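## Task

Carry the tote off the staging bench and set it on the work bench so that none of it hangs past the bench edge. Pull the stand's spring pin by its knob, raise the post 4 holes (15.2 cm) higher, and re-insert the pin to lock it. The post must never fall and must never be let down quickly, even while held. Take the wooden block out of the tote and set it on the stand's top plate. Any number of robots may work on this. At the end, release everything and back away. No robot may topple or be left leaning, and every result must hold without a robot supporting it.

## Robot and tools

Robots: there are two identical Hello Robot Stretch 3 units, r1 and r2. Each has a two-wheel differential base with a passive rear caster, a lift on a vertical mast, and a telescoping arm that reaches out to the robot's RIGHT side. The base is 0.33 m long and 0.34 m wide. It cannot strafe, so to move the gripper forward or back you drive the base. A spin turns about the point between the drive wheels, 0.05 m behind the front edge. With the arm in and the wrist folded, a spin sweeps a 0.28 m radius. An unfolded, level gripper reaches beyond that radius. While something loose is on the floor or a bench, it may occasionally get nudged by an outside push.

Frames: the base frame sits on the floor midway between the drive wheels, with x forward, y left and z up. hand_pose is reported in this frame, at the point where the closed fingertips meet. With all wrist joints at zero, the hand's x axis points up, its y axis points back toward the mast, and its z axis points to the rear. The odometry frame is the base frame as it was at scene start. Each robot reports in its own frames. Only images, lidar_m, wrist_depth_mm and head_depth_mm show where one robot is relative to the other.

execute_actions: argument actions is a list holding either zero or one action. An action is an object keyed by robot name (r1, r2). Each robot entry may contain base, joints, contact_limits, or a mix. base takes a single command. translate_m is a relative drive in metres from where the base last reported itself, with forward positive and a range of -1 to 1. rotate_rad is a relative spin in radians, with left (counter-clockwise) positive and a range of -3.2 to 3.2. joints holds absolute targets by name: lift_m 0 to 1.1 (arm height); arm_m 0 to 0.52 (extension); wrist_yaw_rad -1.345 to 4.42 (0 points along the arm, positive turns toward the front, 3.0 folds over the base); wrist_pitch_rad -1.57 to 0.451 (0 is level, negative tips the fingers down); wrist_roll_rad -2.911 to 2.911; gripper_m -0.089 to 0.179 (larger is wider; the true fingertip gap is about 0.007 less when nearly shut and 0.025 less when wide, and 0 below 0.007); head_pan_rad -3.953 to 1.73 (0 ahead, positive left, -1.57 faces along the arm); head_tilt_rad -1.53 to 0.419 (negative looks down). contact_limits takes only arm_m, an effort percentage from 1 to 100. The arm halts with contact_stop near that effort, and the limit also caps its holding force until the next action. Every motion in an action starts at once. Joints or robots you omit may still be driving toward old targets. An unknown key or an out-of-range number rejects the entire call. The optional cameras list picks images from r1_head_camera, r1_nav_camera, r1_wrist_camera, r2_head_camera, r2_nav_camera, r2_wrist_camera, or all. Leaving it out or using null gives all cameras, and [] gives none. If any result reports a stop, the remaining calls in that reply are skipped.

wait: seconds from 0 to 10. It commands nothing and returns the same state and images as an empty action.

zoom_image: camera plus region [x0, y0, x1, y1] in pixels from the top-left corner, at most 504 by 504. It only works on cameras whose full image was in the latest result. Head images are 896x504, nav 672x504 (fisheye), and wrist 644x364.

finished_scene: scene is the number of the scene to close. It is final, and the task must already be complete and stable. Replying without any tool call ends everything.

Results: joint_positions carries the done tolerances: lift and arm ±0.004, wrist yaw and roll ±0.02, pitch ±0.05, gripper ±0.004, head ±0.02. base_status and joint_status report how each commanded motion ended. done means the target was reached, though for the base it only means the wheels turned, and they may have slipped. off_target means it stopped short and may still be pushing. After contact_stop, time_out or torque_fault the old target is dropped. Arm and lift go slack after a contact_stop until commanded again, and a slack lift under load can sink or keep pressing. on_its_own lists joints you did not command, and its held at value is the held target, not the actual position. motor_effort is a percentage of maximum, positive toward higher values, with the peak in brackets. It is noisy with fixed per-motor bias, so treat it loosely. An effort at rest outside its normal range hints at a load or a push. Positive wheel effort drives forward. base_odometry counts wheel rotation, so it includes slip. turned_by_wheels and turned_by_imu give the turn since the last result. base_tilt gives forward and right lean in degrees, each with a fixed bias of up to about 4. lidar_m has 12 sectors of 30 degrees, starting straight ahead and going counter-clockwise (4th left, 7th rear, 10th right). It scans 0.17 m above the floor over 0.15 to 12 m. It sees table legs but not tabletops, misses glass, and a low lift hides some sectors. wrist_depth_mm (45 to 1000) and head_depth_mm (280 to 4000, sideways image) are 7x7 grids of median depths, with - for no reading.

Speed: the base goes fast (0.30 m/s, 1.9 rad/s) only when stowed, meaning lift below 0.30, arm below 0.03 and yaw above 2.54. Otherwise it is capped at 0.10 m/s and 0.63 rad/s. Two robots given the same drive can differ by up to 2.5 cm per metre, which matters if they share a load.

Gripper: to grasp, command a value below the object's width. Smaller values squeeze harder, but too hard triggers a force reduction and the object may slip. To release, open at least 0.02 past the contact value. Readings cannot confirm a grasp, so check images.

Cautions: a hard press between two robots ends the run. Once bases touch, even millimetres more is too much. Fold or unfold the wrist only with lift 0.32 to 0.95, pitch -0.4 and roll near 0. Once folded, the lift may go down to 0.25. With yaw below -0.4 keep pitch at -0.5 or lower. Pushing the arm into something rigid with the gripper above about 0.45 m can tip the robot, and a repeat push after a contact stop is riskier. Do not drive while holding or pushing on something fixed. If snagged, reverse in small steps, free the gripper, and lower the lift to about 0.2 if still leaning. Wrist servos can cut out for 10 s after prolonged strain. Hold the post the whole time the pin is out, and move it slowly. Avoid drops, slams and hard pushes. The robot keeps its last command while you are composing a reply.

Each tool is called in YAML: its name, and indented under it one key for each argument.

## Session

execute_actions:
  actions: []

Scene clock: 0.00 s.
r1.base_odometry: x=+0.000 y=+0.000 heading=+0.000 (m, m, rad; r1's odometry frame)
r1.turned_by_wheels: +0.000 (rad since the last result)
r1.turned_by_imu: +0.000 (rad since the last result)
r1.base_tilt: forward=-0.8 right=-0.5 (deg)
r1.lidar_m: 1.89 3.07 1.71 0.89 0.73 0.72 0.80 1.25 4.33 2.22 1.36 3.23
r1.head_depth_mm: 1858 2724 - - - 3507 2320 / 1869 2789 - - - 3472 2299 / 1893 2838 - - - 3451 2281 / 1894 2847 - - - 3144 2244 / 1914 2870 - - - 2764 2236 / 1917 2747 - - 2524 2822 2106 / 1953 2742 - - 2426 3216 2204
r1.base_status: not commanded
r1.joint_positions: lift_m=+0.524 arm_m=+0.002 wrist_yaw_rad=+2.797 wrist_pitch_rad=-0.608 wrist_roll_rad=-0.016 gripper_m=+0.037 head_pan_rad=-0.012 head_tilt_rad=+0.002
r1.joint_status: not commanded
r1.motor_effort: left_wheel=+0 right_wheel=+0 lift_m=+27 arm_m=+0 wrist_yaw_rad=+1 wrist_pitch_rad=+4 wrist_roll_rad=+0 gripper_m=+0 head_pan_rad=+1 head_tilt_rad=+2 (%)
r1.hand_pose: x=+0.0452 y=+0.0380 z=+0.4966 quat_wxyz=(+0.324, +0.696, +0.096, +0.634) (m; r1's base frame)
r1.wrist_depth_mm: 732 905 - - - - - / - 909 - - - - - / - 974 - - 958 911 876 / - 926 901 843 838 792 781 / 726 - 784 772 749 729 691 / 706 713 - 679 650 637 623 / 654 634 - 627 588 575 570
r2.base_odometry: x=+0.000 y=+0.000 heading=+0.000 (m, m, rad; r2's odometry frame)
r2.turned_by_wheels: +0.000 (rad since the last result)
r2.turned_by_imu: +0.000 (rad since the last result)
r2.base_tilt: forward=+0.5 right=+0.5 (deg)
r2.lidar_m: 0.97 3.22 1.97 2.48 1.44 1.49 2.13 2.05 0.86 0.66 0.64 0.67
r2.head_depth_mm: 796 812 831 847 866 881 900 / 909 930 954 977 1003 1028 1051 / 1062 1091 1115 1150 1181 1218 1264 / 1267 1300 1351 1397 1448 1508 1558 / 1574 1634 1701 1796 1852 1950 1991 / 1972 2173 2319 2427 2609 2710 2204 / 2102 3044 3622 3977 - 3251 2227
r2.base_status: not commanded
r2.joint_positions: lift_m=+0.317 arm_m=+0.002 wrist_yaw_rad=+3.128 wrist_pitch_rad=-0.474 wrist_roll_rad=-0.016 gripper_m=+0.037 head_pan_rad=+0.009 head_tilt_rad=-0.011
r2.joint_status: not commanded
r2.motor_effort: left_wheel=+0 right_wheel=+1 lift_m=+27 arm_m=+0 wrist_yaw_rad=+1 wrist_pitch_rad=+6 wrist_roll_rad=+1 gripper_m=+0 head_pan_rad=-1 head_tilt_rad=+2 (%)
r2.hand_pose: x=-0.0182 y=+0.0697 z=+0.3171 quat_wxyz=(+0.170, +0.682, +0.163, +0.692) (m; r2's base frame)
r2.wrist_depth_mm: - - - - - - - / - - - - - - - / 831 835 856 862 890 912 930 / 660 679 672 720 706 727 726 / 545 554 566 580 593 590 613 / 480 503 - - 518 511 523 / 438 - - - 429 446 449
pictures: r1_head_camera (sideways: a quarter turn clockwise sets it upright), r1_nav_camera (sideways: a quarter turn counterclockwise sets it upright), r1_wrist_camera, r2_head_camera (sideways: a quarter turn clockwise sets it upright), r2_nav_camera (sideways: a quarter turn counterclockwise sets it upright), r2_wrist_camera
Images, in order (width x height): r1_head_camera 896x504, r1_nav_camera 672x504, r1_wrist_camera 644x364, r2_head_camera 896x504, r2_nav_camera 672x504, r2_wrist_camera 644x364.

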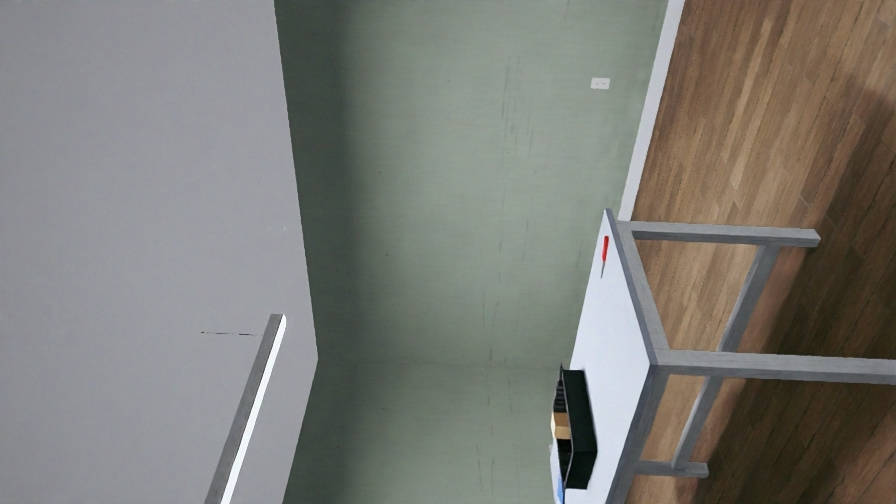

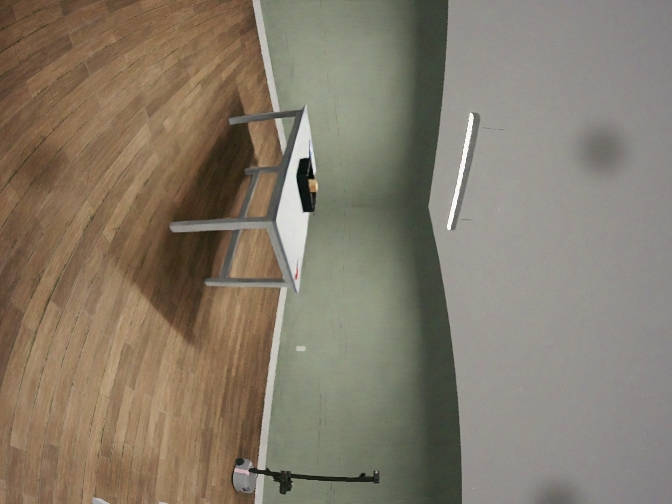

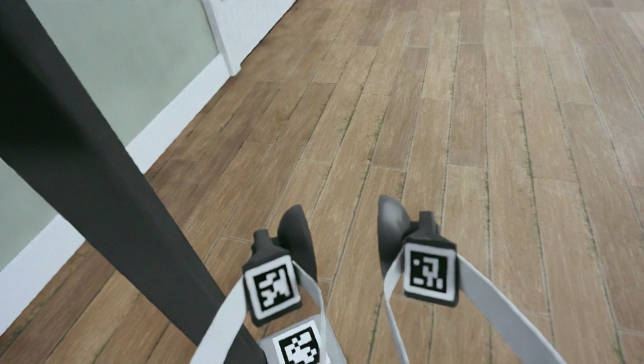

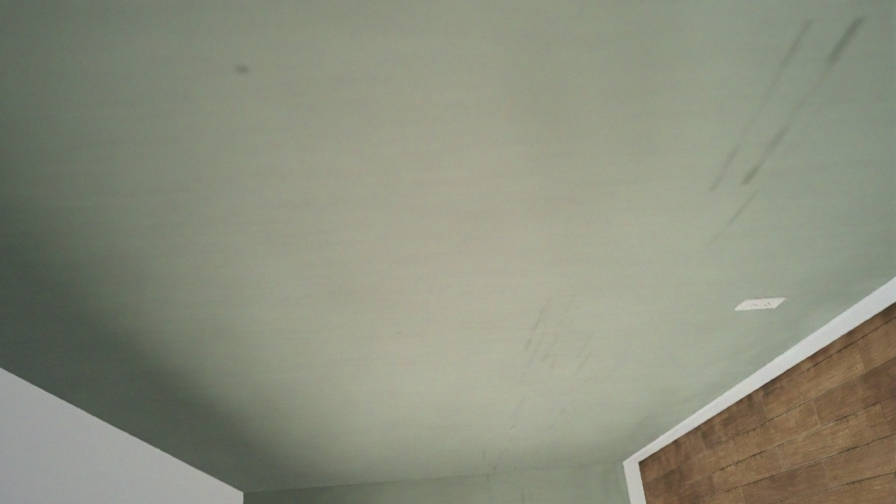

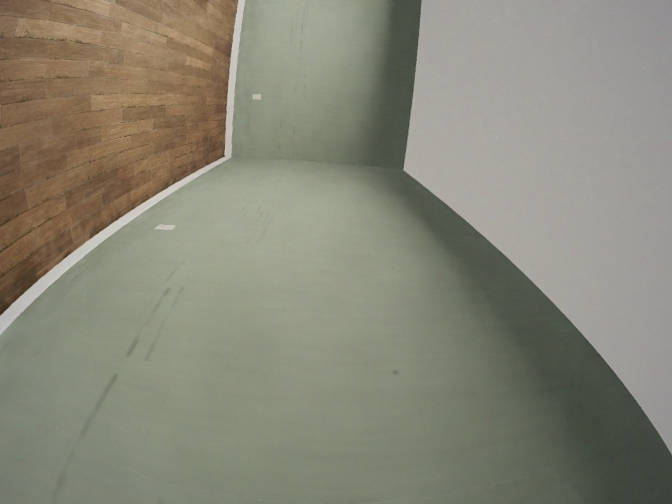

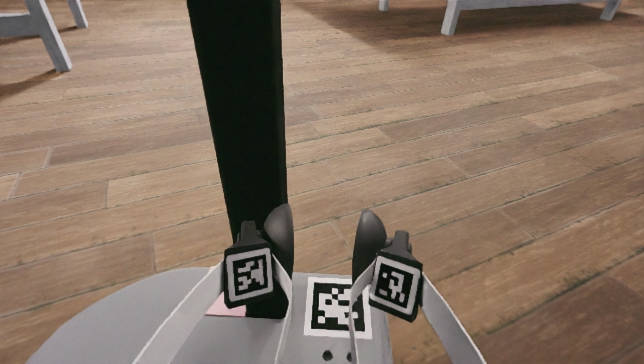

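Look at the work bench.

execute_actions:
  actions:
    - {"r1":{"joints":{"head_pan_rad":-1.3,"head_tilt_rad":-0.3}},"r2":{"joints":{"head_pan_rad":1.7,"head_tilt_rad":-0.3}}}
  cameras: ["r1_head_camera","r1_nav_camera","r2_head_camera","r2_nav_camera"]

Scene clock: 1.43 s.
r1.base_odometry: x=+0.000 y=+0.000 heading=+0.000 (m, m, rad; r1's odometry frame)
r1.turned_by_wheels: +0.000 (rad since the last result)
r1.turned_by_imu: +0.000 (rad since the last result)
r1.base_tilt: forward=-0.9 right=-0.5 (deg)
r1.lidar_m: 1.88 3.05 1.71 0.90 0.73 0.72 0.80 1.25 4.33 2.21 1.36 3.22
r1.head_depth_mm: 3979 - - - 2552 2034 1566 / - - - 2416 2793 2010 1552 / - - - 2107 2758 1980 1546 / - - - 1884 2608 1952 1538 / 3966 - - 1844 2508 1946 1523 / 3763 - - 1803 2416 1936 1513 / 3567 3759 3934 1756 1432 1841 1503
r1.base_status: not commanded
r1.joint_positions: lift_m=+0.524 arm_m=+0.002 wrist_yaw_rad=+2.797 wrist_pitch_rad=-0.608 wrist_roll_rad=-0.016 gripper_m=+0.037 head_pan_rad=-1.293 head_tilt_rad=-0.296
r1.joint_status: all done
r1.motor_effort: left_wheel=+1(1) right_wheel=+0(0) lift_m=+27(27) arm_m=+0(1) wrist_yaw_rad=+1(1) wrist_pitch_rad=+4(4) wrist_roll_rad=+0(0) gripper_m=-1(1) head_pan_rad=-4(44) head_tilt_rad=-3(31) (%)
r1.hand_pose: x=+0.0452 y=+0.0380 z=+0.4966 quat_wxyz=(+0.324, +0.696, +0.096, +0.634) (m; r1's base frame)
r1.wrist_depth_mm: 723 867 - - - - - / - 907 - - - - - / - 973 - - 946 923 878 / - 923 881 864 824 806 767 / 727 - 792 775 751 714 693 / 705 695 - 681 654 639 614 / 660 647 - 627 589 588 570
r2.base_odometry: x=+0.000 y=+0.000 heading=+0.000 (m, m, rad; r2's odometry frame)
r2.turned_by_wheels: +0.000 (rad since the last result)
r2.turned_by_imu: +0.000 (rad since the last result)
r2.base_tilt: forward=+0.6 right=+0.6 (deg)
r2.lidar_m: 0.97 3.23 1.97 2.47 1.45 1.49 2.13 2.06 0.86 0.65 0.64 0.68
r2.head_depth_mm: - - - 3498 2516 1863 1484 / - - - 3589 2552 1882 1499 / - - - 3905 2568 1906 1505 / - - - - 2581 1921 1522 / 3797 - - - 2651 1925 1526 / 3689 3859 - - 2674 1950 1543 / 3531 3687 3893 3975 2838 - -
r2.base_status: not commanded
r2.joint_positions: lift_m=+0.317 arm_m=+0.002 wrist_yaw_rad=+3.128 wrist_pitch_rad=-0.474 wrist_roll_rad=-0.016 gripper_m=+0.037 head_pan_rad=+1.693 head_tilt_rad=-0.296
r2.joint_status: all done
r2.motor_effort: left_wheel=+1(0) right_wheel=+1(0) lift_m=+27(27) arm_m=+0(0) wrist_yaw_rad=+1(1) wrist_pitch_rad=+6(6) wrist_roll_rad=+0(1) gripper_m=+0(0) head_pan_rad=+3(34) head_tilt_rad=-3(27) (%)
r2.hand_pose: x=-0.0182 y=+0.0697 z=+0.3171 quat_wxyz=(+0.170, +0.682, +0.163, +0.692) (m; r2's base frame)
r2.wrist_depth_mm: - - - - - - - / - - - - - - - / 815 835 833 871 892 910 930 / 677 675 690 695 712 720 740 / 559 567 566 574 587 599 606 / 478 503 - - 523 505 514 / 430 - - - 433 445 448
pictures: r1_head_camera (sideways: a quarter turn clockwise sets it upright), r1_nav_camera (sideways: a quarter turn counterclockwise sets it upright), r2_head_camera (sideways: a quarter turn clockwise sets it upright), r2_nav_camera (sideways: a quarter turn counterclockwise sets it upright)
Images, in order (width x height): r1_head_camera 896x504, r1_nav_camera 672x504, r2_head_camera 896x504, r2_nav_camera 672x504.

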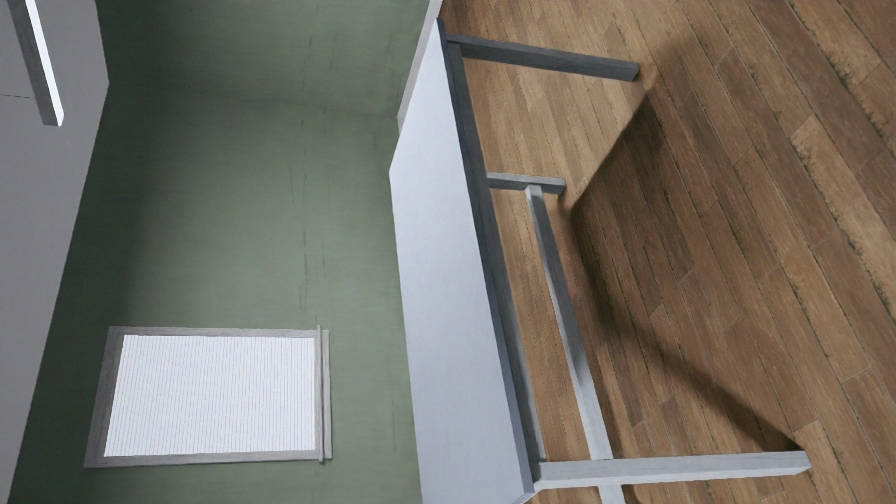

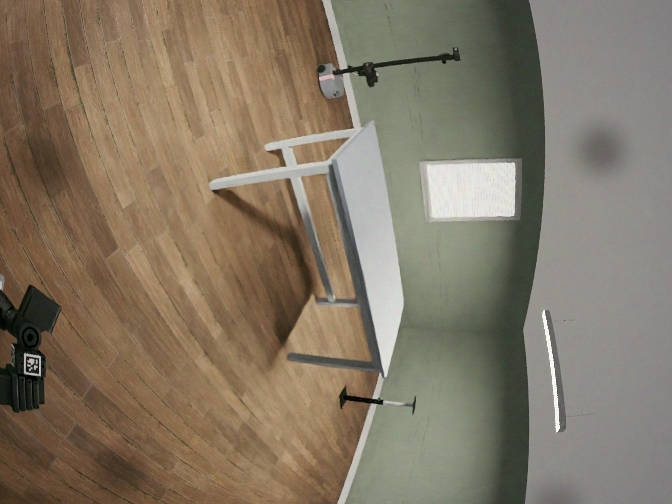

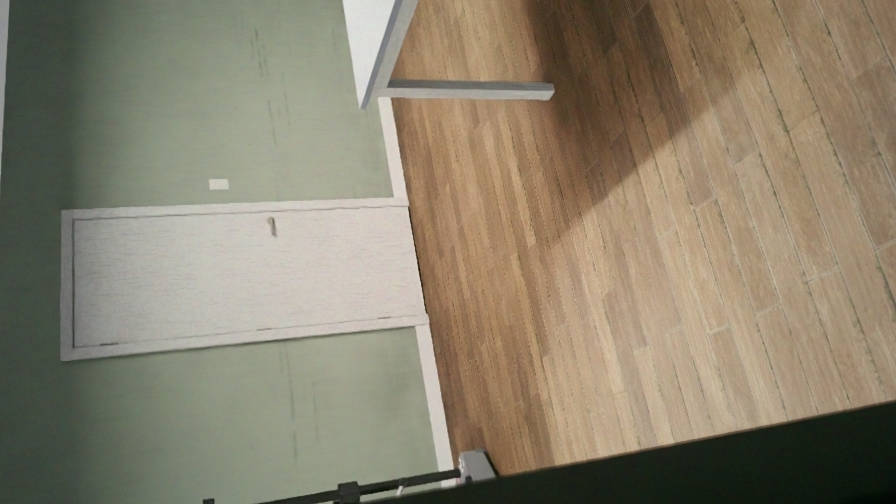

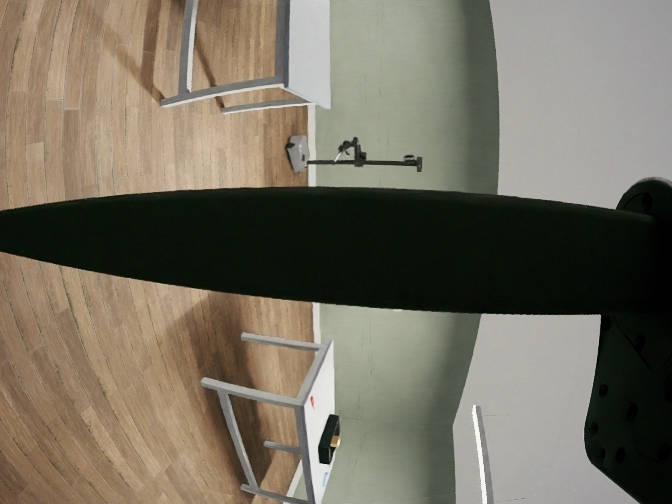

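execute_actions:
  actions:
    - {"r1":{"base":{"rotate_rad":-2.27},"joints":{"lift_m":0.28,"wrist_yaw_rad":3.0,"head_pan_rad":0.6,"head_tilt_rad":-0.3}},"r2":{"base":{"rotate_rad":0.94},"joints":{"lift_m":0.28,"head_pan_rad":0,"head_tilt_rad":-0.3}}}
  cameras: []

execute_actions:
  actions:
    - {"r1":{"base":{"translate_m":1}},"r2":{"base":{"translate_m":1}}}
  cameras: []

execute_actions:
  actions:
    - {"r1":{"base":{"translate_m":1}},"r2":{"base":{"translate_m":1}}}
  cameras: ["r1_head_camera","r1_nav_camera","r2_nav_camera"]

Scene clock: 6.00 s.
r1.base_odometry: x=+0.000 y=+0.000 heading=-2.270 (m, m, rad; r1's odometry frame)
r1.turned_by_wheels: -2.270 (rad since the last result)
r1.turned_by_imu: -2.233 (rad since the last result)
r1.base_tilt: forward=-0.9 right=-0.4 (deg)
r1.lidar_m: 2.89 2.21 1.36 1.99 1.91 1.89 2.75 1.02 0.75 0.72 0.75 1.03
r1.head_depth_mm: 3861 - - - 2818 2021 1579 / - - - - 2756 1998 1553 / - - - - 2762 1986 1546 / - - - - 2698 1944 1528 / - - - 2461 2539 1936 1513 / - - - 2167 2668 1922 1513 / - - - 1903 2542 1908 1499
r1.base_status: done
r1.joint_positions: lift_m=+0.280 arm_m=+0.002 wrist_yaw_rad=+2.997 wrist_pitch_rad=-0.609 wrist_roll_rad=-0.016 gripper_m=+0.037 head_pan_rad=+0.593 head_tilt_rad=-0.297
r1.joint_status: all done
r1.motor_effort: left_wheel=+1(9) right_wheel=-2(8) lift_m=+22(22) arm_m=+1(0) wrist_yaw_rad=+4(4) wrist_pitch_rad=+4(5) wrist_roll_rad=+1(0) gripper_m=+0(0) head_pan_rad=+4(43) head_tilt_rad=-2(3) (%)
r1.hand_pose: x=+0.0070 y=+0.0475 z=+0.2527 quat_wxyz=(+0.259, +0.683, +0.165, +0.663) (m; r1's base frame)
r1.wrist_depth_mm: - - - 904 880 809 769 / 884 - 766 759 707 672 636 / 704 685 652 615 600 573 562 / 603 571 552 544 519 499 476 / 522 512 - - - 441 427 / 470 - - - - 393 385 / - - - - 363 363 348
r2.base_odometry: x=+0.000 y=+0.000 heading=+0.940 (m, m, rad; r2's odometry frame)
r2.turned_by_wheels: +0.940 (rad since the last result)
r2.turned_by_imu: +0.914 (rad since the last result)
r2.base_tilt: forward=+0.5 right=+0.5 (deg)
r2.lidar_m: 2.12 1.96 2.08 1.44 1.89 3.19 0.97 0.68 0.64 0.65 0.86 2.04
r2.head_depth_mm: 3747 - - 3800 2506 1882 1487 / 3963 - - 3902 2517 1878 1501 / - - - 3940 2589 1905 1502 / - - - 3685 2612 1933 1530 / - - - - 2636 1947 1531 / - - - 3595 2530 1960 1533 / - - - 2142 2470 1985 1547
r2.base_status: done
r2.joint_positions: lift_m=+0.280 arm_m=+0.002 wrist_yaw_rad=+3.128 wrist_pitch_rad=-0.475 wrist_roll_rad=-0.016 gripper_m=+0.037 head_pan_rad=+0.007 head_tilt_rad=-0.297
r2.joint_status: all done
r2.motor_effort: left_wheel=-1(5) right_wheel=+2(8) lift_m=+24(25) arm_m=+0(0) wrist_yaw_rad=+1(1) wrist_pitch_rad=+7(7) wrist_roll_rad=+0(0) gripper_m=+0(0) head_pan_rad=-2(37) head_tilt_rad=-2(4) (%)
r2.hand_pose: x=-0.0182 y=+0.0695 z=+0.2802 quat_wxyz=(+0.170, +0.682, +0.163, +0.692) (m; r2's base frame)
r2.wrist_depth_mm: - - - - - - - / - - - - - - - / 748 750 771 791 785 806 854 / 615 617 628 637 643 656 678 / 508 513 533 533 537 558 558 / 453 - - - 474 472 474 / - - - - 402 409 416
pictures: none
No camera images: the call's "cameras" was empty. Leave "cameras" out to get every camera's image.

Scene clock: 11.00 s.
r1.base_odometry: x=-0.644 y=-0.765 heading=-2.270 (m, m, rad; r1's odometry frame)
r1.turned_by_wheels: +0.000 (rad since the last result)
r1.turned_by_imu: +0.003 (rad since the last result)
r1.base_tilt: forward=-0.9 right=-0.5 (deg)
r1.lidar_m: 2.94 2.78 1.52 1.94 2.02 2.70 2.70 1.03 0.76 0.73 0.76 1.05
r1.head_depth_mm: 3026 3116 3211 3437 2822 2007 1560 / 3146 3302 3444 3624 2773 1997 1550 / 3417 3531 3727 3834 2762 1978 1543 / 3612 3818 3934 - 2743 1966 1519 / 3841 - - - 2696 1953 1523 / - - - - 2659 1935 1508 / - - - - 2676 1905 1503
r1.base_status: done
r1.joint_positions: lift_m=+0.280 arm_m=+0.002 wrist_yaw_rad=+2.998 wrist_pitch_rad=-0.609 wrist_roll_rad=-0.016 gripper_m=+0.037 head_pan_rad=+0.593 head_tilt_rad=-0.297
r1.joint_status: not commanded
r1.motor_effort: left_wheel=+2(10) right_wheel=-1(5) lift_m=+22(22) arm_m=+0(1) wrist_yaw_rad=+3(3) wrist_pitch_rad=+5(5) wrist_roll_rad=+0(1) gripper_m=+0(0) head_pan_rad=+3(2) head_tilt_rad=-1(1) (%)
r1.hand_pose: x=+0.0069 y=+0.0475 z=+0.2526 quat_wxyz=(+0.259, +0.683, +0.165, +0.663) (m; r1's base frame)
r1.wrist_depth_mm: - - - 940 854 820 798 / 873 - 794 745 691 669 653 / 719 685 641 625 591 567 552 / 616 563 557 541 518 496 477 / 518 519 - - - 441 426 / 471 - - - - 399 382 / - - - - 365 359 350
r2.base_odometry: x=+0.590 y=+0.807 heading=+0.940 (m, m, rad; r2's odometry frame)
r2.turned_by_wheels: +0.000 (rad since the last result)
r2.turned_by_imu: -0.001 (rad since the last result)
r2.base_tilt: forward=+0.5 right=+0.5 (deg)
r2.lidar_m: 1.45 1.07 1.67 2.03 2.16 5.30 1.65 1.16 1.09 1.11 1.46 3.48
r2.head_depth_mm: 2994 3171 3344 3507 2509 1863 1484 / 3097 3362 3574 3634 2525 1875 1491 / 3268 3491 3714 3818 2554 1898 1507 / 3416 3618 3904 3438 2372 1919 1515 / 3618 3771 - 2215 2631 1880 1535 / 3746 - - 1725 2609 1902 1539 / 3987 - - 1580 2343 1979 1467
r2.base_status: done
r2.joint_positions: lift_m=+0.280 arm_m=+0.002 wrist_yaw_rad=+3.128 wrist_pitch_rad=-0.475 wrist_roll_rad=-0.016 gripper_m=+0.037 head_pan_rad=+0.007 head_tilt_rad=-0.297
r2.joint_status: not commanded
r2.motor_effort: left_wheel=-1(6) right_wheel=+2(8) lift_m=+24(24) arm_m=+0(0) wrist_yaw_rad=+1(1) wrist_pitch_rad=+7(7) wrist_roll_rad=+0(1) gripper_m=+0(0) head_pan_rad=-2(2) head_tilt_rad=-1(2) (%)
r2.hand_pose: x=-0.0182 y=+0.0695 z=+0.2802 quat_wxyz=(+0.170, +0.682, +0.163, +0.692) (m; r2's base frame)
r2.wrist_depth_mm: - - - - - - - / - - - - - - - / 749 763 772 808 821 839 865 / 604 611 623 647 646 658 653 / 510 525 528 535 554 552 556 / 456 - - - 479 473 471 / - - - - 402 408 411
pictures: none
No camera images: the call's "cameras" was empty. Leave "cameras" out to get every camera's image.

Scene clock: 16.03 s.
r1.base_odometry: x=-1.287 y=-1.531 heading=-2.270 (m, m, rad; r1's odometry frame)
r1.turned_by_wheels: +0.000 (rad since the last result)
r1.turned_by_imu: +0.003 (rad since the last result)
r1.base_tilt: forward=-1.0 right=-0.4 (deg)
r1.lidar_m: 2.38 2.49 2.11 1.29 2.00 2.04 2.79 1.04 0.77 0.74 0.77 1.07
r1.head_depth_mm: 2108 2197 2279 2375 2493 2004 1575 / 2237 2351 2433 2534 2622 1991 1558 / 2387 2499 2605 2732 2740 1981 1540 / 2543 2672 2770 2946 2722 1969 1529 / 2715 2824 3018 3195 2691 1949 1526 / 2927 3123 3245 3471 2682 1930 1517 / 3197 3363 3563 3722 2586 1905 1510
r1.base_status: done
r1.joint_positions: lift_m=+0.280 arm_m=+0.002 wrist_yaw_rad=+2.998 wrist_pitch_rad=-0.609 wrist_roll_rad=-0.016 gripper_m=+0.037 head_pan_rad=+0.593 head_tilt_rad=-0.297
r1.joint_status: not commanded
r1.motor_effort: left_wheel=+2(9) right_wheel=-1(6) lift_m=+22(22) arm_m=+0(0) wrist_yaw_rad=+3(2) wrist_pitch_rad=+5(4) wrist_roll_rad=+0(0) gripper_m=+0(0) head_pan_rad=+4(4) head_tilt_rad=-2(2) (%)
r1.hand_pose: x=+0.0069 y=+0.0475 z=+0.2526 quat_wxyz=(+0.259, +0.683, +0.165, +0.663) (m; r1's base frame)
r1.wrist_depth_mm: - - - 915 870 809 763 / 870 - 802 739 705 662 633 / 717 688 640 628 591 570 545 / 601 578 550 543 526 504 478 / 524 519 - - - 440 428 / 470 - - - - 392 385 / - - - - 367 361 353
r2.base_odometry: x=+1.180 y=+1.615 heading=+0.940 (m, m, rad; r2's odometry frame)
r2.turned_by_wheels: +0.000 (rad since the last result)
r2.turned_by_imu: -0.001 (rad since the last result)
r2.base_tilt: forward=+0.6 right=+0.6 (deg)
r2.lidar_m: 0.77 0.54 0.51 0.52 3.77 2.21 2.33 1.63 1.54 1.58 2.07 2.61
r2.head_depth_mm: 2221 2344 2473 2658 2506 1868 1482 / 2319 2426 2614 2761 2545 1886 1493 / 2424 2535 2717 2929 2590 1905 1510 / 2501 2682 2854 3105 1255 1391 1403 / 2629 2811 3043 3273 1097 1789 1531 / 2793 3001 3187 3452 1108 848 1540 / 2906 3173 3432 3696 1124 824 713
r2.base_status: done
r2.joint_positions: lift_m=+0.280 arm_m=+0.002 wrist_yaw_rad=+3.128 wrist_pitch_rad=-0.475 wrist_roll_rad=-0.016 gripper_m=+0.037 head_pan_rad=+0.007 head_tilt_rad=-0.297
r2.joint_status: not commanded
r2.motor_effort: left_wheel=-1(7) right_wheel=+2(7) lift_m=+24(23) arm_m=+0(0) wrist_yaw_rad=+1(1) wrist_pitch_rad=+7(7) wrist_roll_rad=+0(1) gripper_m=+0(0) head_pan_rad=-3(3) head_tilt_rad=-2(2) (%)
r2.hand_pose: x=-0.0182 y=+0.0695 z=+0.2802 quat_wxyz=(+0.170, +0.682, +0.163, +0.692) (m; r2's base frame)
r2.wrist_depth_mm: - - - - - - - / - - - 639 - - - / 763 762 789 769 754 529 482 / 605 603 633 633 636 660 618 / 513 521 543 546 553 546 550 / 457 - - - 471 475 467 / - - - - 396 407 415
pictures: r1_head_camera (sideways: a quarter turn clockwise sets it upright), r1_nav_camera (sideways: a quarter turn counterclockwise sets it upright), r2_nav_camera (sideways: a quarter turn counterclockwise sets it upright)
Images, in order (width x height): r1_head_camera 896x504, r1_nav_camera 672x504, r2_nav_camera 672x504.

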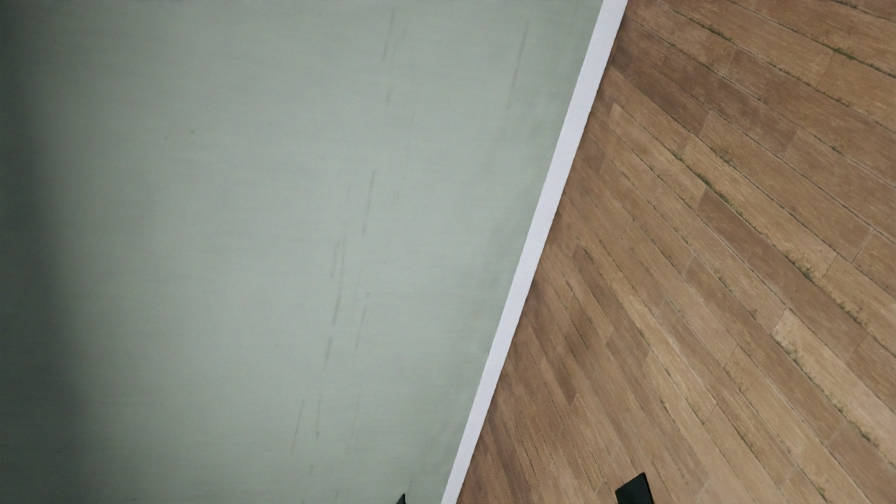

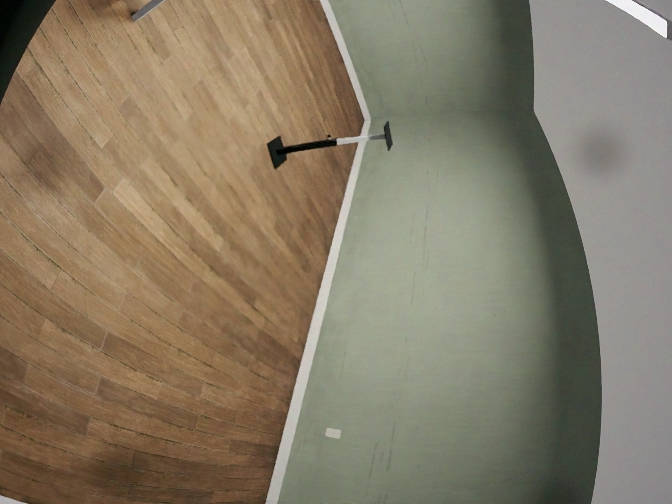

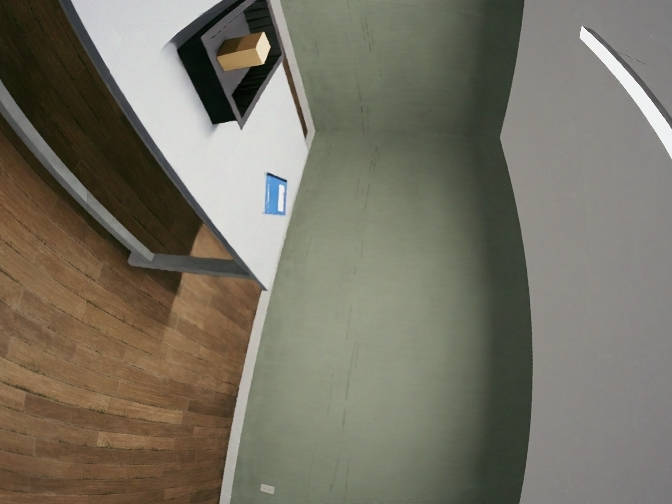

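execute_actions:
  actions:
    - {"r1":{"base":{"translate_m":0.65}},"r2":{"base":{"rotate_rad":2.73},"joints":{"head_pan_rad":-1.57,"head_tilt_rad":-0.7}}}
  cameras: []

execute_actions:
  actions:
    - {"r1":{"base":{"rotate_rad":1.6}},"r2":{"joints":{"lift_m":0.95,"wrist_pitch_rad":-0.4}}}
  cameras: []

execute_actions:
  actions:
    - {"r1":{"base":{"translate_m":1.0},"joints":{"head_pan_rad":-0.6,"head_tilt_rad":-0.4}},"r2":{"joints":{"wrist_yaw_rad":0}}}
  cameras: ["r1_head_camera","r2_head_camera","r2_nav_camera"]

Scene clock: 20.27 s.
r1.base_odometry: x=-1.705 y=-2.028 heading=-2.270 (m, m, rad; r1's odometry frame)
r1.turned_by_wheels: +0.000 (rad since the last result)
r1.turned_by_imu: +0.002 (rad since the last result)
r1.base_tilt: forward=-1.0 right=-0.5 (deg)
r1.lidar_m: 1.74 1.81 1.82 3.99 2.43 2.57 2.82 1.05 0.78 0.75 0.78 1.08
r1.head_depth_mm: 1530 1589 1660 1730 1804 1861 1564 / 1628 1675 1772 1829 1939 1938 1541 / 1730 1807 1900 1965 2085 1963 1544 / 1851 1926 2032 2130 2252 1955 1530 / 1964 2067 2188 2315 2415 1944 1518 / 2128 2239 2361 2516 2549 1941 1513 / 2325 2452 2610 2787 2631 1913 1493
r1.base_status: done
r1.joint_positions: lift_m=+0.280 arm_m=+0.002 wrist_yaw_rad=+2.998 wrist_pitch_rad=-0.609 wrist_roll_rad=-0.016 gripper_m=+0.037 head_pan_rad=+0.593 head_tilt_rad=-0.297
r1.joint_status: not commanded
r1.motor_effort: left_wheel=+1(9) right_wheel=-1(7) lift_m=+22(22) arm_m=-1(0) wrist_yaw_rad=+3(3) wrist_pitch_rad=+4(5) wrist_roll_rad=+0(0) gripper_m=+0(0) head_pan_rad=+4(2) head_tilt_rad=-2(2) (%)
r1.hand_pose: x=+0.0069 y=+0.0475 z=+0.2526 quat_wxyz=(+0.259, +0.683, +0.165, +0.663) (m; r1's base frame)
r1.wrist_depth_mm: - - - 921 859 818 762 / 897 - 790 726 695 679 650 / 731 692 646 629 600 582 541 / 603 566 547 540 514 493 480 / 522 511 - - - 441 429 / 471 - - - - 395 387 / - - - - 367 359 351
r2.base_odometry: x=+1.180 y=+1.615 heading=-2.613 (m, m, rad; r2's odometry frame)
r2.turned_by_wheels: +2.730 (rad since the last result)
r2.turned_by_imu: +2.655 (rad since the last result)
r2.base_tilt: forward=+0.6 right=+0.6 (deg)
r2.lidar_m: 2.22 2.14 1.59 1.54 1.61 2.24 2.61 0.70 0.53 0.51 0.53 2.23
r2.head_depth_mm: 2875 3092 901 774 1468 1344 1168 / 2884 3110 948 780 1474 1349 1156 / 2848 3125 993 789 752 1370 1160 / 2852 3102 1007 792 711 1366 1163 / 2871 3130 1017 800 715 1378 1173 / 2870 3121 1024 806 721 1381 1182 / 2836 3164 1038 814 723 1117 1190
r2.base_status: done
r2.joint_positions: lift_m=+0.280 arm_m=+0.002 wrist_yaw_rad=+3.128 wrist_pitch_rad=-0.475 wrist_roll_rad=-0.016 gripper_m=+0.037 head_pan_rad=-1.563 head_tilt_rad=-0.692
r2.joint_status: all done
r2.motor_effort: left_wheel=-1(7) right_wheel=+1(10) lift_m=+24(25) arm_m=+0(0) wrist_yaw_rad=+1(2) wrist_pitch_rad=+7(7) wrist_roll_rad=+0(0) gripper_m=-1(0) head_pan_rad=-2(31) head_tilt_rad=-5(30) (%)
r2.hand_pose: x=-0.0182 y=+0.0695 z=+0.2802 quat_wxyz=(+0.170, +0.682, +0.163, +0.692) (m; r2's base frame)
r2.wrist_depth_mm: - - - - - - - / - - - - - - - / 749 767 785 815 824 820 858 / 602 613 621 644 657 657 675 / 517 514 545 546 553 545 560 / 457 - - - 479 474 472 / - - - - 400 411 415
pictures: none
No camera images: the call's "cameras" was empty. Leave "cameras" out to get every camera's image.

Scene clock: 27.20 s.
r1.base_odometry: x=-1.705 y=-2.028 heading=-0.670 (m, m, rad; r1's odometry frame)
r1.turned_by_wheels: +1.600 (rad since the last result)
r1.turned_by_imu: +1.568 (rad since the last result)
r1.base_tilt: forward=-1.0 right=-0.5 (deg)
r1.lidar_m: 3.98 1.51 2.56 2.70 1.04 0.78 0.75 0.78 1.09 1.74 1.82 1.82
r1.head_depth_mm: 3588 3695 3858 3954 2830 2003 1560 / 3704 3975 - - 2634 1966 1547 / 3948 - - 2088 2753 1977 1541 / - - - 1866 2438 1819 1533 / - - - 2002 2693 1954 1526 / - - - 2182 2654 1916 1511 / - - - 3347 2639 1918 1505
r1.base_status: done
r1.joint_positions: lift_m=+0.280 arm_m=+0.002 wrist_yaw_rad=+2.998 wrist_pitch_rad=-0.609 wrist_roll_rad=-0.016 gripper_m=+0.037 head_pan_rad=+0.593 head_tilt_rad=-0.297
r1.joint_status: not commanded
r1.motor_effort: left_wheel=-1(6) right_wheel=+1(11) lift_m=+22(22) arm_m=-1(0) wrist_yaw_rad=+3(3) wrist_pitch_rad=+5(5) wrist_roll_rad=+0(0) gripper_m=-1(0) head_pan_rad=+5(4) head_tilt_rad=-1(2) (%)
r1.hand_pose: x=+0.0069 y=+0.0475 z=+0.2526 quat_wxyz=(+0.259, +0.683, +0.165, +0.663) (m; r1's base frame)
r1.wrist_depth_mm: - - - 918 852 820 784 / 880 - 786 760 716 666 643 / 723 682 648 619 610 563 559 / 600 573 553 547 520 495 485 / 525 517 - - - 441 423 / 470 - - - - 397 382 / - - - - 364 360 350
r2.base_odometry: x=+1.180 y=+1.615 heading=-2.613 (m, m, rad; r2's odometry frame)
r2.turned_by_wheels: +0.000 (rad since the last result)
r2.turned_by_imu: -0.001 (rad since the last result)
r2.base_tilt: forward=+0.5 right=+0.5 (deg)
r2.lidar_m: 2.21 2.14 1.58 1.54 1.61 2.24 2.61 0.70 0.52 0.51 0.53 2.23
r2.head_depth_mm: 2867 3069 900 797 - - 1168 / 2880 3121 947 779 - - - / 2883 3171 988 788 - - - / 2855 3120 1006 793 691 - 1168 / 2865 3081 1013 799 694 - 1176 / 2849 3080 1023 807 709 1398 1179 / 2843 3203 1038 813 724 1120 1180
r2.base_status: not commanded
r2.joint_positions: lift_m=+0.950 arm_m=+0.002 wrist_yaw_rad=+3.128 wrist_pitch_rad=-0.418 wrist_roll_rad=-0.016 gripper_m=+0.037 head_pan_rad=-1.563 head_tilt_rad=-0.692
r2.joint_status: all done
r2.motor_effort: left_wheel=+0(1) right_wheel=+2(1) lift_m=+29(30) arm_m=+0(0) wrist_yaw_rad=+1(1) wrist_pitch_rad=+9(12) wrist_roll_rad=+1(1) gripper_m=-1(0) head_pan_rad=-2(2) head_tilt_rad=-5(5) (%)
r2.hand_pose: x=-0.0181 y=+0.0771 z=+0.9625 quat_wxyz=(+0.151, +0.687, +0.143, +0.697) (m; r2's base frame)
r2.wrist_depth_mm: - - - - - - - / - - - - - - - / - - - - - - - / - - - - - - - / - - - - - - - / - - - - - - - / - - - - - - -
pictures: none
No camera images: the call's "cameras" was empty. Leave "cameras" out to get every camera's image.

Scene clock: 32.20 s.
r1.base_odometry: x=-0.921 y=-2.649 heading=-0.670 (m, m, rad; r1's odometry frame)
r1.turned_by_wheels: +0.000 (rad since the last result)
r1.turned_by_imu: +0.003 (rad since the last result)
r1.base_tilt: forward=-1.0 right=-0.4 (deg)
r1.lidar_m: 2.99 1.21 0.83 2.22 2.41 1.80 1.74 1.82 1.82 1.77 1.84 0.92
r1.head_depth_mm: 1954 2027 2111 2206 2224 1797 1432 / 2185 2281 2381 2496 2346 1797 1433 / 2471 2602 2721 2828 2222 1750 1413 / 2851 3014 3181 3187 1082 1593 1324 / 2886 3084 3321 3332 2260 1739 1393 / 2719 2919 3120 3211 2251 1716 1396 / 2593 2742 2913 3026 2229 1700 1380
r1.base_status: done
r1.joint_positions: lift_m=+0.280 arm_m=+0.002 wrist_yaw_rad=+2.998 wrist_pitch_rad=-0.609 wrist_roll_rad=-0.016 gripper_m=+0.037 head_pan_rad=-0.593 head_tilt_rad=-0.396
r1.joint_status: all done
r1.motor_effort: left_wheel=-1(7) right_wheel=+1(10) lift_m=+22(22) arm_m=+0(0) wrist_yaw_rad=+2(2) wrist_pitch_rad=+5(5) wrist_roll_rad=+0(0) gripper_m=+0(0) head_pan_rad=-4(45) head_tilt_rad=-2(17) (%)
r1.hand_pose: x=+0.0069 y=+0.0475 z=+0.2526 quat_wxyz=(+0.259, +0.683, +0.165, +0.663) (m; r1's base frame)
r1.wrist_depth_mm: - - - 925 844 819 763 / 883 - 776 751 719 666 651 / 718 683 664 629 596 577 551 / 607 578 549 544 525 497 478 / 524 517 - - - 437 424 / 466 - - - - 396 385 / - - - - 363 360 348
r2.base_odometry: x=+1.180 y=+1.615 heading=-2.613 (m, m, rad; r2's odometry frame)
r2.turned_by_wheels: +0.000 (rad since the last result)
r2.turned_by_imu: +0.000 (rad since the last result)
r2.base_tilt: forward=+0.5 right=+0.6 (deg)
r2.lidar_m: 2.21 2.13 1.59 1.54 1.61 2.25 2.61 0.70 0.52 0.51 0.53 2.22
r2.head_depth_mm: 2845 3087 901 800 - - - / 2854 3084 947 782 - - - / 2890 3128 992 837 - - - / 2851 3130 1006 820 712 1336 1172 / 2876 3133 1017 799 714 1377 1176 / 2886 3095 1025 807 718 1385 1178 / 2858 3155 1035 813 727 1115 1189
r2.base_status: not commanded
r2.joint_positions: lift_m=+0.950 arm_m=+0.002 wrist_yaw_rad=+0.004 wrist_pitch_rad=-0.418 wrist_roll_rad=-0.016 gripper_m=+0.037 head_pan_rad=-1.563 head_tilt_rad=-0.692
r2.joint_status: all done
r2.motor_effort: left_wheel=+0(0) right_wheel=+1(2) lift_m=+30(29) arm_m=+0(0) wrist_yaw_rad=-4(5) wrist_pitch_rad=+9(9) wrist_roll_rad=+1(0) gripper_m=+0(0) head_pan_rad=-3(2) head_tilt_rad=-6(6) (%)
r2.hand_pose: x=-0.0207 y=-0.3717 z=+0.9625 quat_wxyz=(+0.698, +0.150, -0.685, -0.145) (m; r2's base frame)
r2.wrist_depth_mm: - - - - - - - / - - 937 - - - - / - 682 672 718 696 590 625 / - 522 536 545 548 476 470 / 429 428 450 444 452 456 470 / 391 377 372 374 392 386 396 / - - - - - 357 354
pictures: r1_head_camera (sideways: a quarter turn clockwise sets it upright), r2_head_camera (sideways: a quarter turn clockwise sets it upright), r2_nav_camera (sideways: a quarter turn counterclockwise sets it upright)
Images, in order (width x height): r1_head_camera 896x504, r2_head_camera 896x504, r2_nav_camera 672x504.

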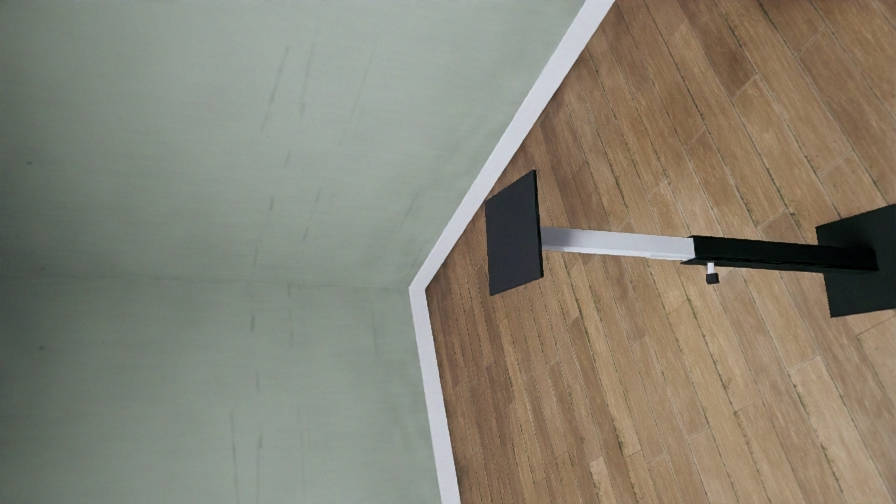

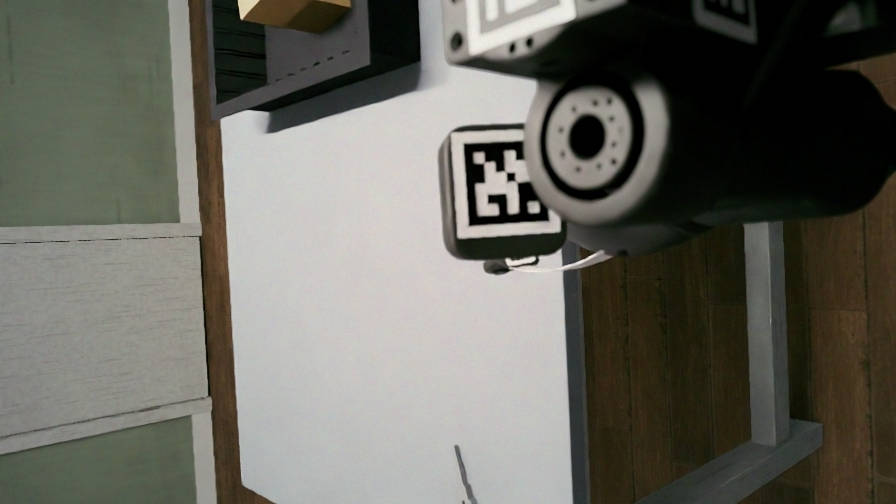

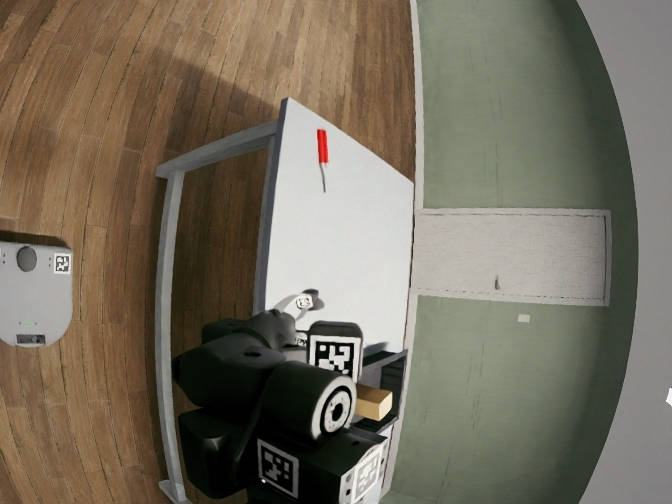

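execute_actions:
  actions:
    - {"r1":{"base":{"translate_m":0.76},"joints":{"head_pan_rad":-1.57,"head_tilt_rad":-0.8}},"r2":{"base":{"translate_m":-0.32},"joints":{"wrist_pitch_rad":-1.0,"gripper_m":0.1,"lift_m":1.05}}}
  cameras: ["r1_head_camera","r2_wrist_camera","r2_nav_camera"]

Scene clock: 36.77 s.
r1.base_odometry: x=-0.326 y=-3.121 heading=-0.670 (m, m, rad; r1's odometry frame)
r1.turned_by_wheels: +0.000 (rad since the last result)
r1.turned_by_imu: +0.003 (rad since the last result)
r1.base_tilt: forward=-0.8 right=-0.3 (deg)
r1.lidar_m: 2.25 2.36 0.79 0.78 3.45 2.58 2.50 2.47 1.84 0.54 1.87 2.31
r1.head_depth_mm: 1526 1742 2024 1858 1543 1329 1165 / 1538 1751 2031 1837 1547 1322 1155 / 1552 1769 2021 1725 1519 1314 1152 / 1563 1785 1974 700 1417 1247 1143 / 1568 1792 2034 1692 1506 1286 1136 / 1580 1785 2055 1781 1497 1284 1130 / 1587 1811 2040 1741 1491 1280 1124
r1.base_status: done
r1.joint_positions: lift_m=+0.280 arm_m=+0.002 wrist_yaw_rad=+2.998 wrist_pitch_rad=-0.609 wrist_roll_rad=-0.016 gripper_m=+0.037 head_pan_rad=-1.563 head_tilt_rad=-0.790
r1.joint_status: all done
r1.motor_effort: left_wheel=-1(7) right_wheel=+2(9) lift_m=+22(22) arm_m=-1(0) wrist_yaw_rad=+3(2) wrist_pitch_rad=+5(5) wrist_roll_rad=+1(0) gripper_m=+0(0) head_pan_rad=-4(43) head_tilt_rad=-6(35) (%)
r1.hand_pose: x=+0.0069 y=+0.0475 z=+0.2526 quat_wxyz=(+0.259, +0.683, +0.165, +0.663) (m; r1's base frame)
r1.wrist_depth_mm: - - - 915 845 821 761 / 868 - 789 752 694 673 627 / 718 684 646 617 603 576 545 / 602 576 542 543 520 499 488 / 525 507 - - - 441 426 / 472 - - - - 399 385 / - - - - 363 365 350
r2.base_odometry: x=+1.456 y=+1.776 heading=-2.614 (m, m, rad; r2's odometry frame)
r2.turned_by_wheels: +0.000 (rad since the last result)
r2.turned_by_imu: +0.000 (rad since the last result)
r2.base_tilt: forward=+0.6 right=+0.5 (deg)
r2.lidar_m: 2.52 2.14 1.60 1.55 1.61 2.26 2.29 0.69 0.52 0.50 0.52 0.73
r2.head_depth_mm: 2897 - - - - - 1154 / 2865 - - - - - 1155 / 2864 - - - - - 1163 / 2872 3120 966 773 689 1342 1168 / 2834 3124 933 779 712 1369 1173 / 2829 3133 1023 806 721 1382 1176 / 2835 3094 1037 815 724 1392 1164
r2.base_status: done
r2.joint_positions: lift_m=+1.050 arm_m=+0.002 wrist_yaw_rad=+0.004 wrist_pitch_rad=-1.005 wrist_roll_rad=-0.016 gripper_m=+0.100 head_pan_rad=-1.563 head_tilt_rad=-0.692
r2.joint_status: all done
r2.motor_effort: left_wheel=-1(5) right_wheel=+2(3) lift_m=+29(29) arm_m=+0(0) wrist_yaw_rad=-4(3) wrist_pitch_rad=+2(7) wrist_roll_rad=+1(0) gripper_m=+0(88) head_pan_rad=-2(2) head_tilt_rad=-5(5) (%)
r2.hand_pose: x=-0.0212 y=-0.2643 z=+0.9594 quat_wxyz=(+0.625, +0.345, -0.614, -0.337) (m; r2's base frame)
r2.wrist_depth_mm: 463 469 479 470 465 475 472 / 429 441 435 432 433 438 446 / - - - - 422 417 408 / - - - - - - - / - - - - - - - / - - - - - - - / - - - - - - -
pictures: r1_head_camera (sideways: a quarter turn clockwise sets it upright), r2_nav_camera (sideways: a quarter turn counterclockwise sets it upright), r2_wrist_camera
Images, in order (width x height): r1_head_camera 896x504, r2_nav_camera 672x504, r2_wrist_camera 644x364.

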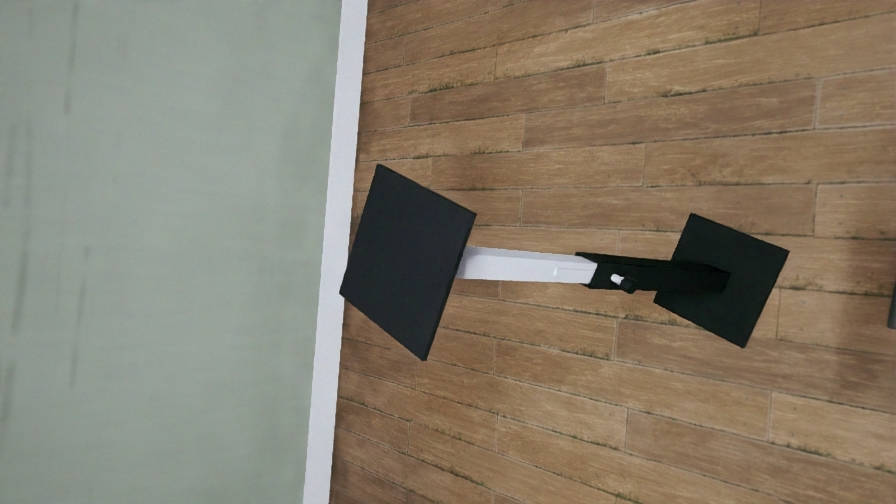

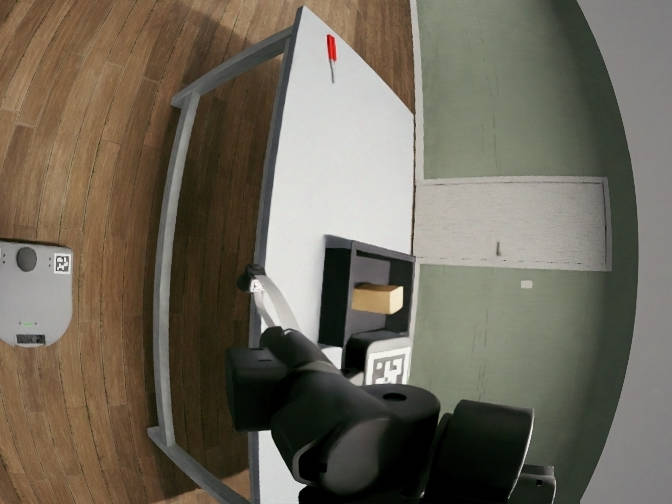

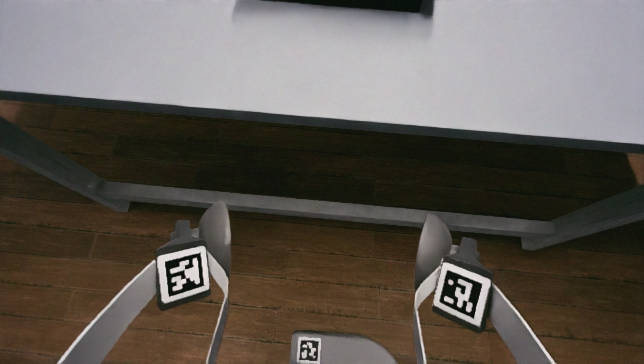

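execute_actions:
  actions:
    - {"r2":{"joints":{"wrist_pitch_rad":-1.5,"wrist_roll_rad":1.57,"arm_m":0.45,"gripper_m":0.08,"head_tilt_rad":-0.5}},"r1":{"joints":{"lift_m":0.5,"wrist_pitch_rad":-0.4}}}
  cameras: ["r2_wrist_camera","r2_head_camera"]

Scene clock: 41.37 s.
r1.base_odometry: x=-0.326 y=-3.121 heading=-0.670 (m, m, rad; r1's odometry frame)
r1.turned_by_wheels: +0.000 (rad since the last result)
r1.turned_by_imu: +0.001 (rad since the last result)
r1.base_tilt: forward=-0.9 right=-0.4 (deg)
r1.lidar_m: 2.25 2.36 0.78 0.78 3.45 2.57 2.50 2.47 1.84 0.54 1.86 2.32
r1.head_depth_mm: 1537 1753 2027 1870 1545 1332 1160 / 1545 1769 2044 1837 1545 1320 1163 / 1545 1764 2011 1727 1525 1316 1172 / 1561 1777 1984 700 1424 1243 1163 / 1572 1789 2046 1697 1506 1286 1162 / 1574 1804 2044 1792 1494 1290 1135 / 1588 1813 2012 1764 1479 1278 1126
r1.base_status: not commanded
r1.joint_positions: lift_m=+0.500 arm_m=+0.002 wrist_yaw_rad=+2.998 wrist_pitch_rad=-0.421 wrist_roll_rad=-0.016 gripper_m=+0.037 head_pan_rad=-1.563 head_tilt_rad=-0.790
r1.joint_status: all done
r1.motor_effort: left_wheel=-1(1) right_wheel=+1(2) lift_m=+33(34) arm_m=+0(0) wrist_yaw_rad=+2(2) wrist_pitch_rad=+6(6) wrist_roll_rad=+0(0) gripper_m=+0(0) head_pan_rad=-2(3) head_tilt_rad=-5(6) (%)
r1.hand_pose: x=+0.0109 y=+0.0749 z=+0.5118 quat_wxyz=(+0.196, +0.695, +0.099, +0.685) (m; r1's base frame)
r1.wrist_depth_mm: - - - - - - - / - - - - - - - / - - - - - - - / - - - - - 970 903 / - 929 - 885 885 813 779 / 837 830 - 750 717 700 683 / 718 697 698 668 645 621 606
r2.base_odometry: x=+1.456 y=+1.776 heading=-2.614 (m, m, rad; r2's odometry frame)
r2.turned_by_wheels: +0.000 (rad since the last result)
r2.turned_by_imu: +0.000 (rad since the last result)
r2.base_tilt: forward=+0.6 right=+0.5 (deg)
r2.lidar_m: 2.53 2.15 1.60 1.55 1.62 2.26 2.29 0.69 0.52 0.50 0.52 0.73
r2.head_depth_mm: 2779 - 3259 1002 769 680 1277 / 2781 3121 3297 963 775 685 1278 / 2750 - 3229 1006 768 674 1287 / 2796 3066 - 943 764 677 1298 / 2781 3036 3240 961 773 682 1308 / 2755 3043 3298 1057 804 687 1315 / 2808 3064 3285 1076 815 692 1318
r2.base_status: not commanded
r2.joint_positions: lift_m=+1.050 arm_m=+0.450 wrist_yaw_rad=+0.002 wrist_pitch_rad=-1.494 wrist_roll_rad=+1.566 gripper_m=+0.080 head_pan_rad=-1.563 head_tilt_rad=-0.507
r2.joint_status: all done
r2.motor_effort: left_wheel=-1(1) right_wheel=+2(2) lift_m=+29(29) arm_m=+6(7) wrist_yaw_rad=-1(4) wrist_pitch_rad=-3(4) wrist_roll_rad=+2(4) gripper_m=-1(79) head_pan_rad=-4(2) head_tilt_rad=+5(22) (%)
r2.hand_pose: x=-0.0215 y=-0.5900 z=+0.9312 quat_wxyz=(+0.003, +0.002, -0.733, -0.680) (m; r2's base frame)
r2.wrist_depth_mm: 234 230 227 301 296 937 952 / 333 323 307 312 304 947 946 / 334 328 320 315 310 - - / 249 339 336 326 318 - - / 360 356 338 336 328 - - / 327 336 286 346 336 - - / 327 276 271 354 352 - -
pictures: r2_head_camera (sideways: a quarter turn clockwise sets it upright), r2_wrist_camera
Images, in order (width x height): r2_head_camera 896x504, r2_wrist_camera 644x364.

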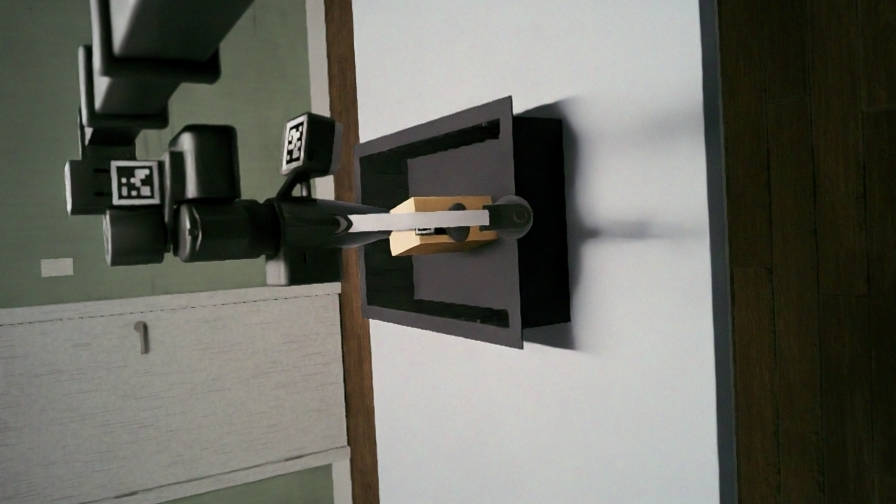

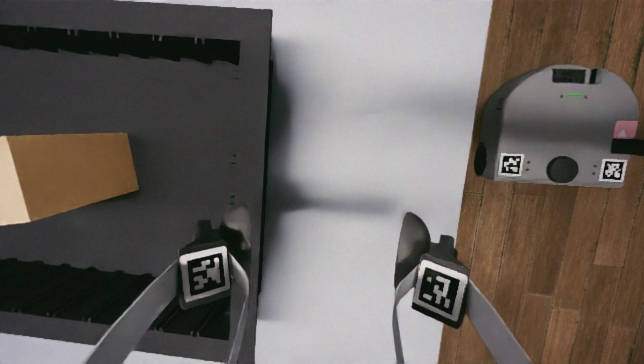

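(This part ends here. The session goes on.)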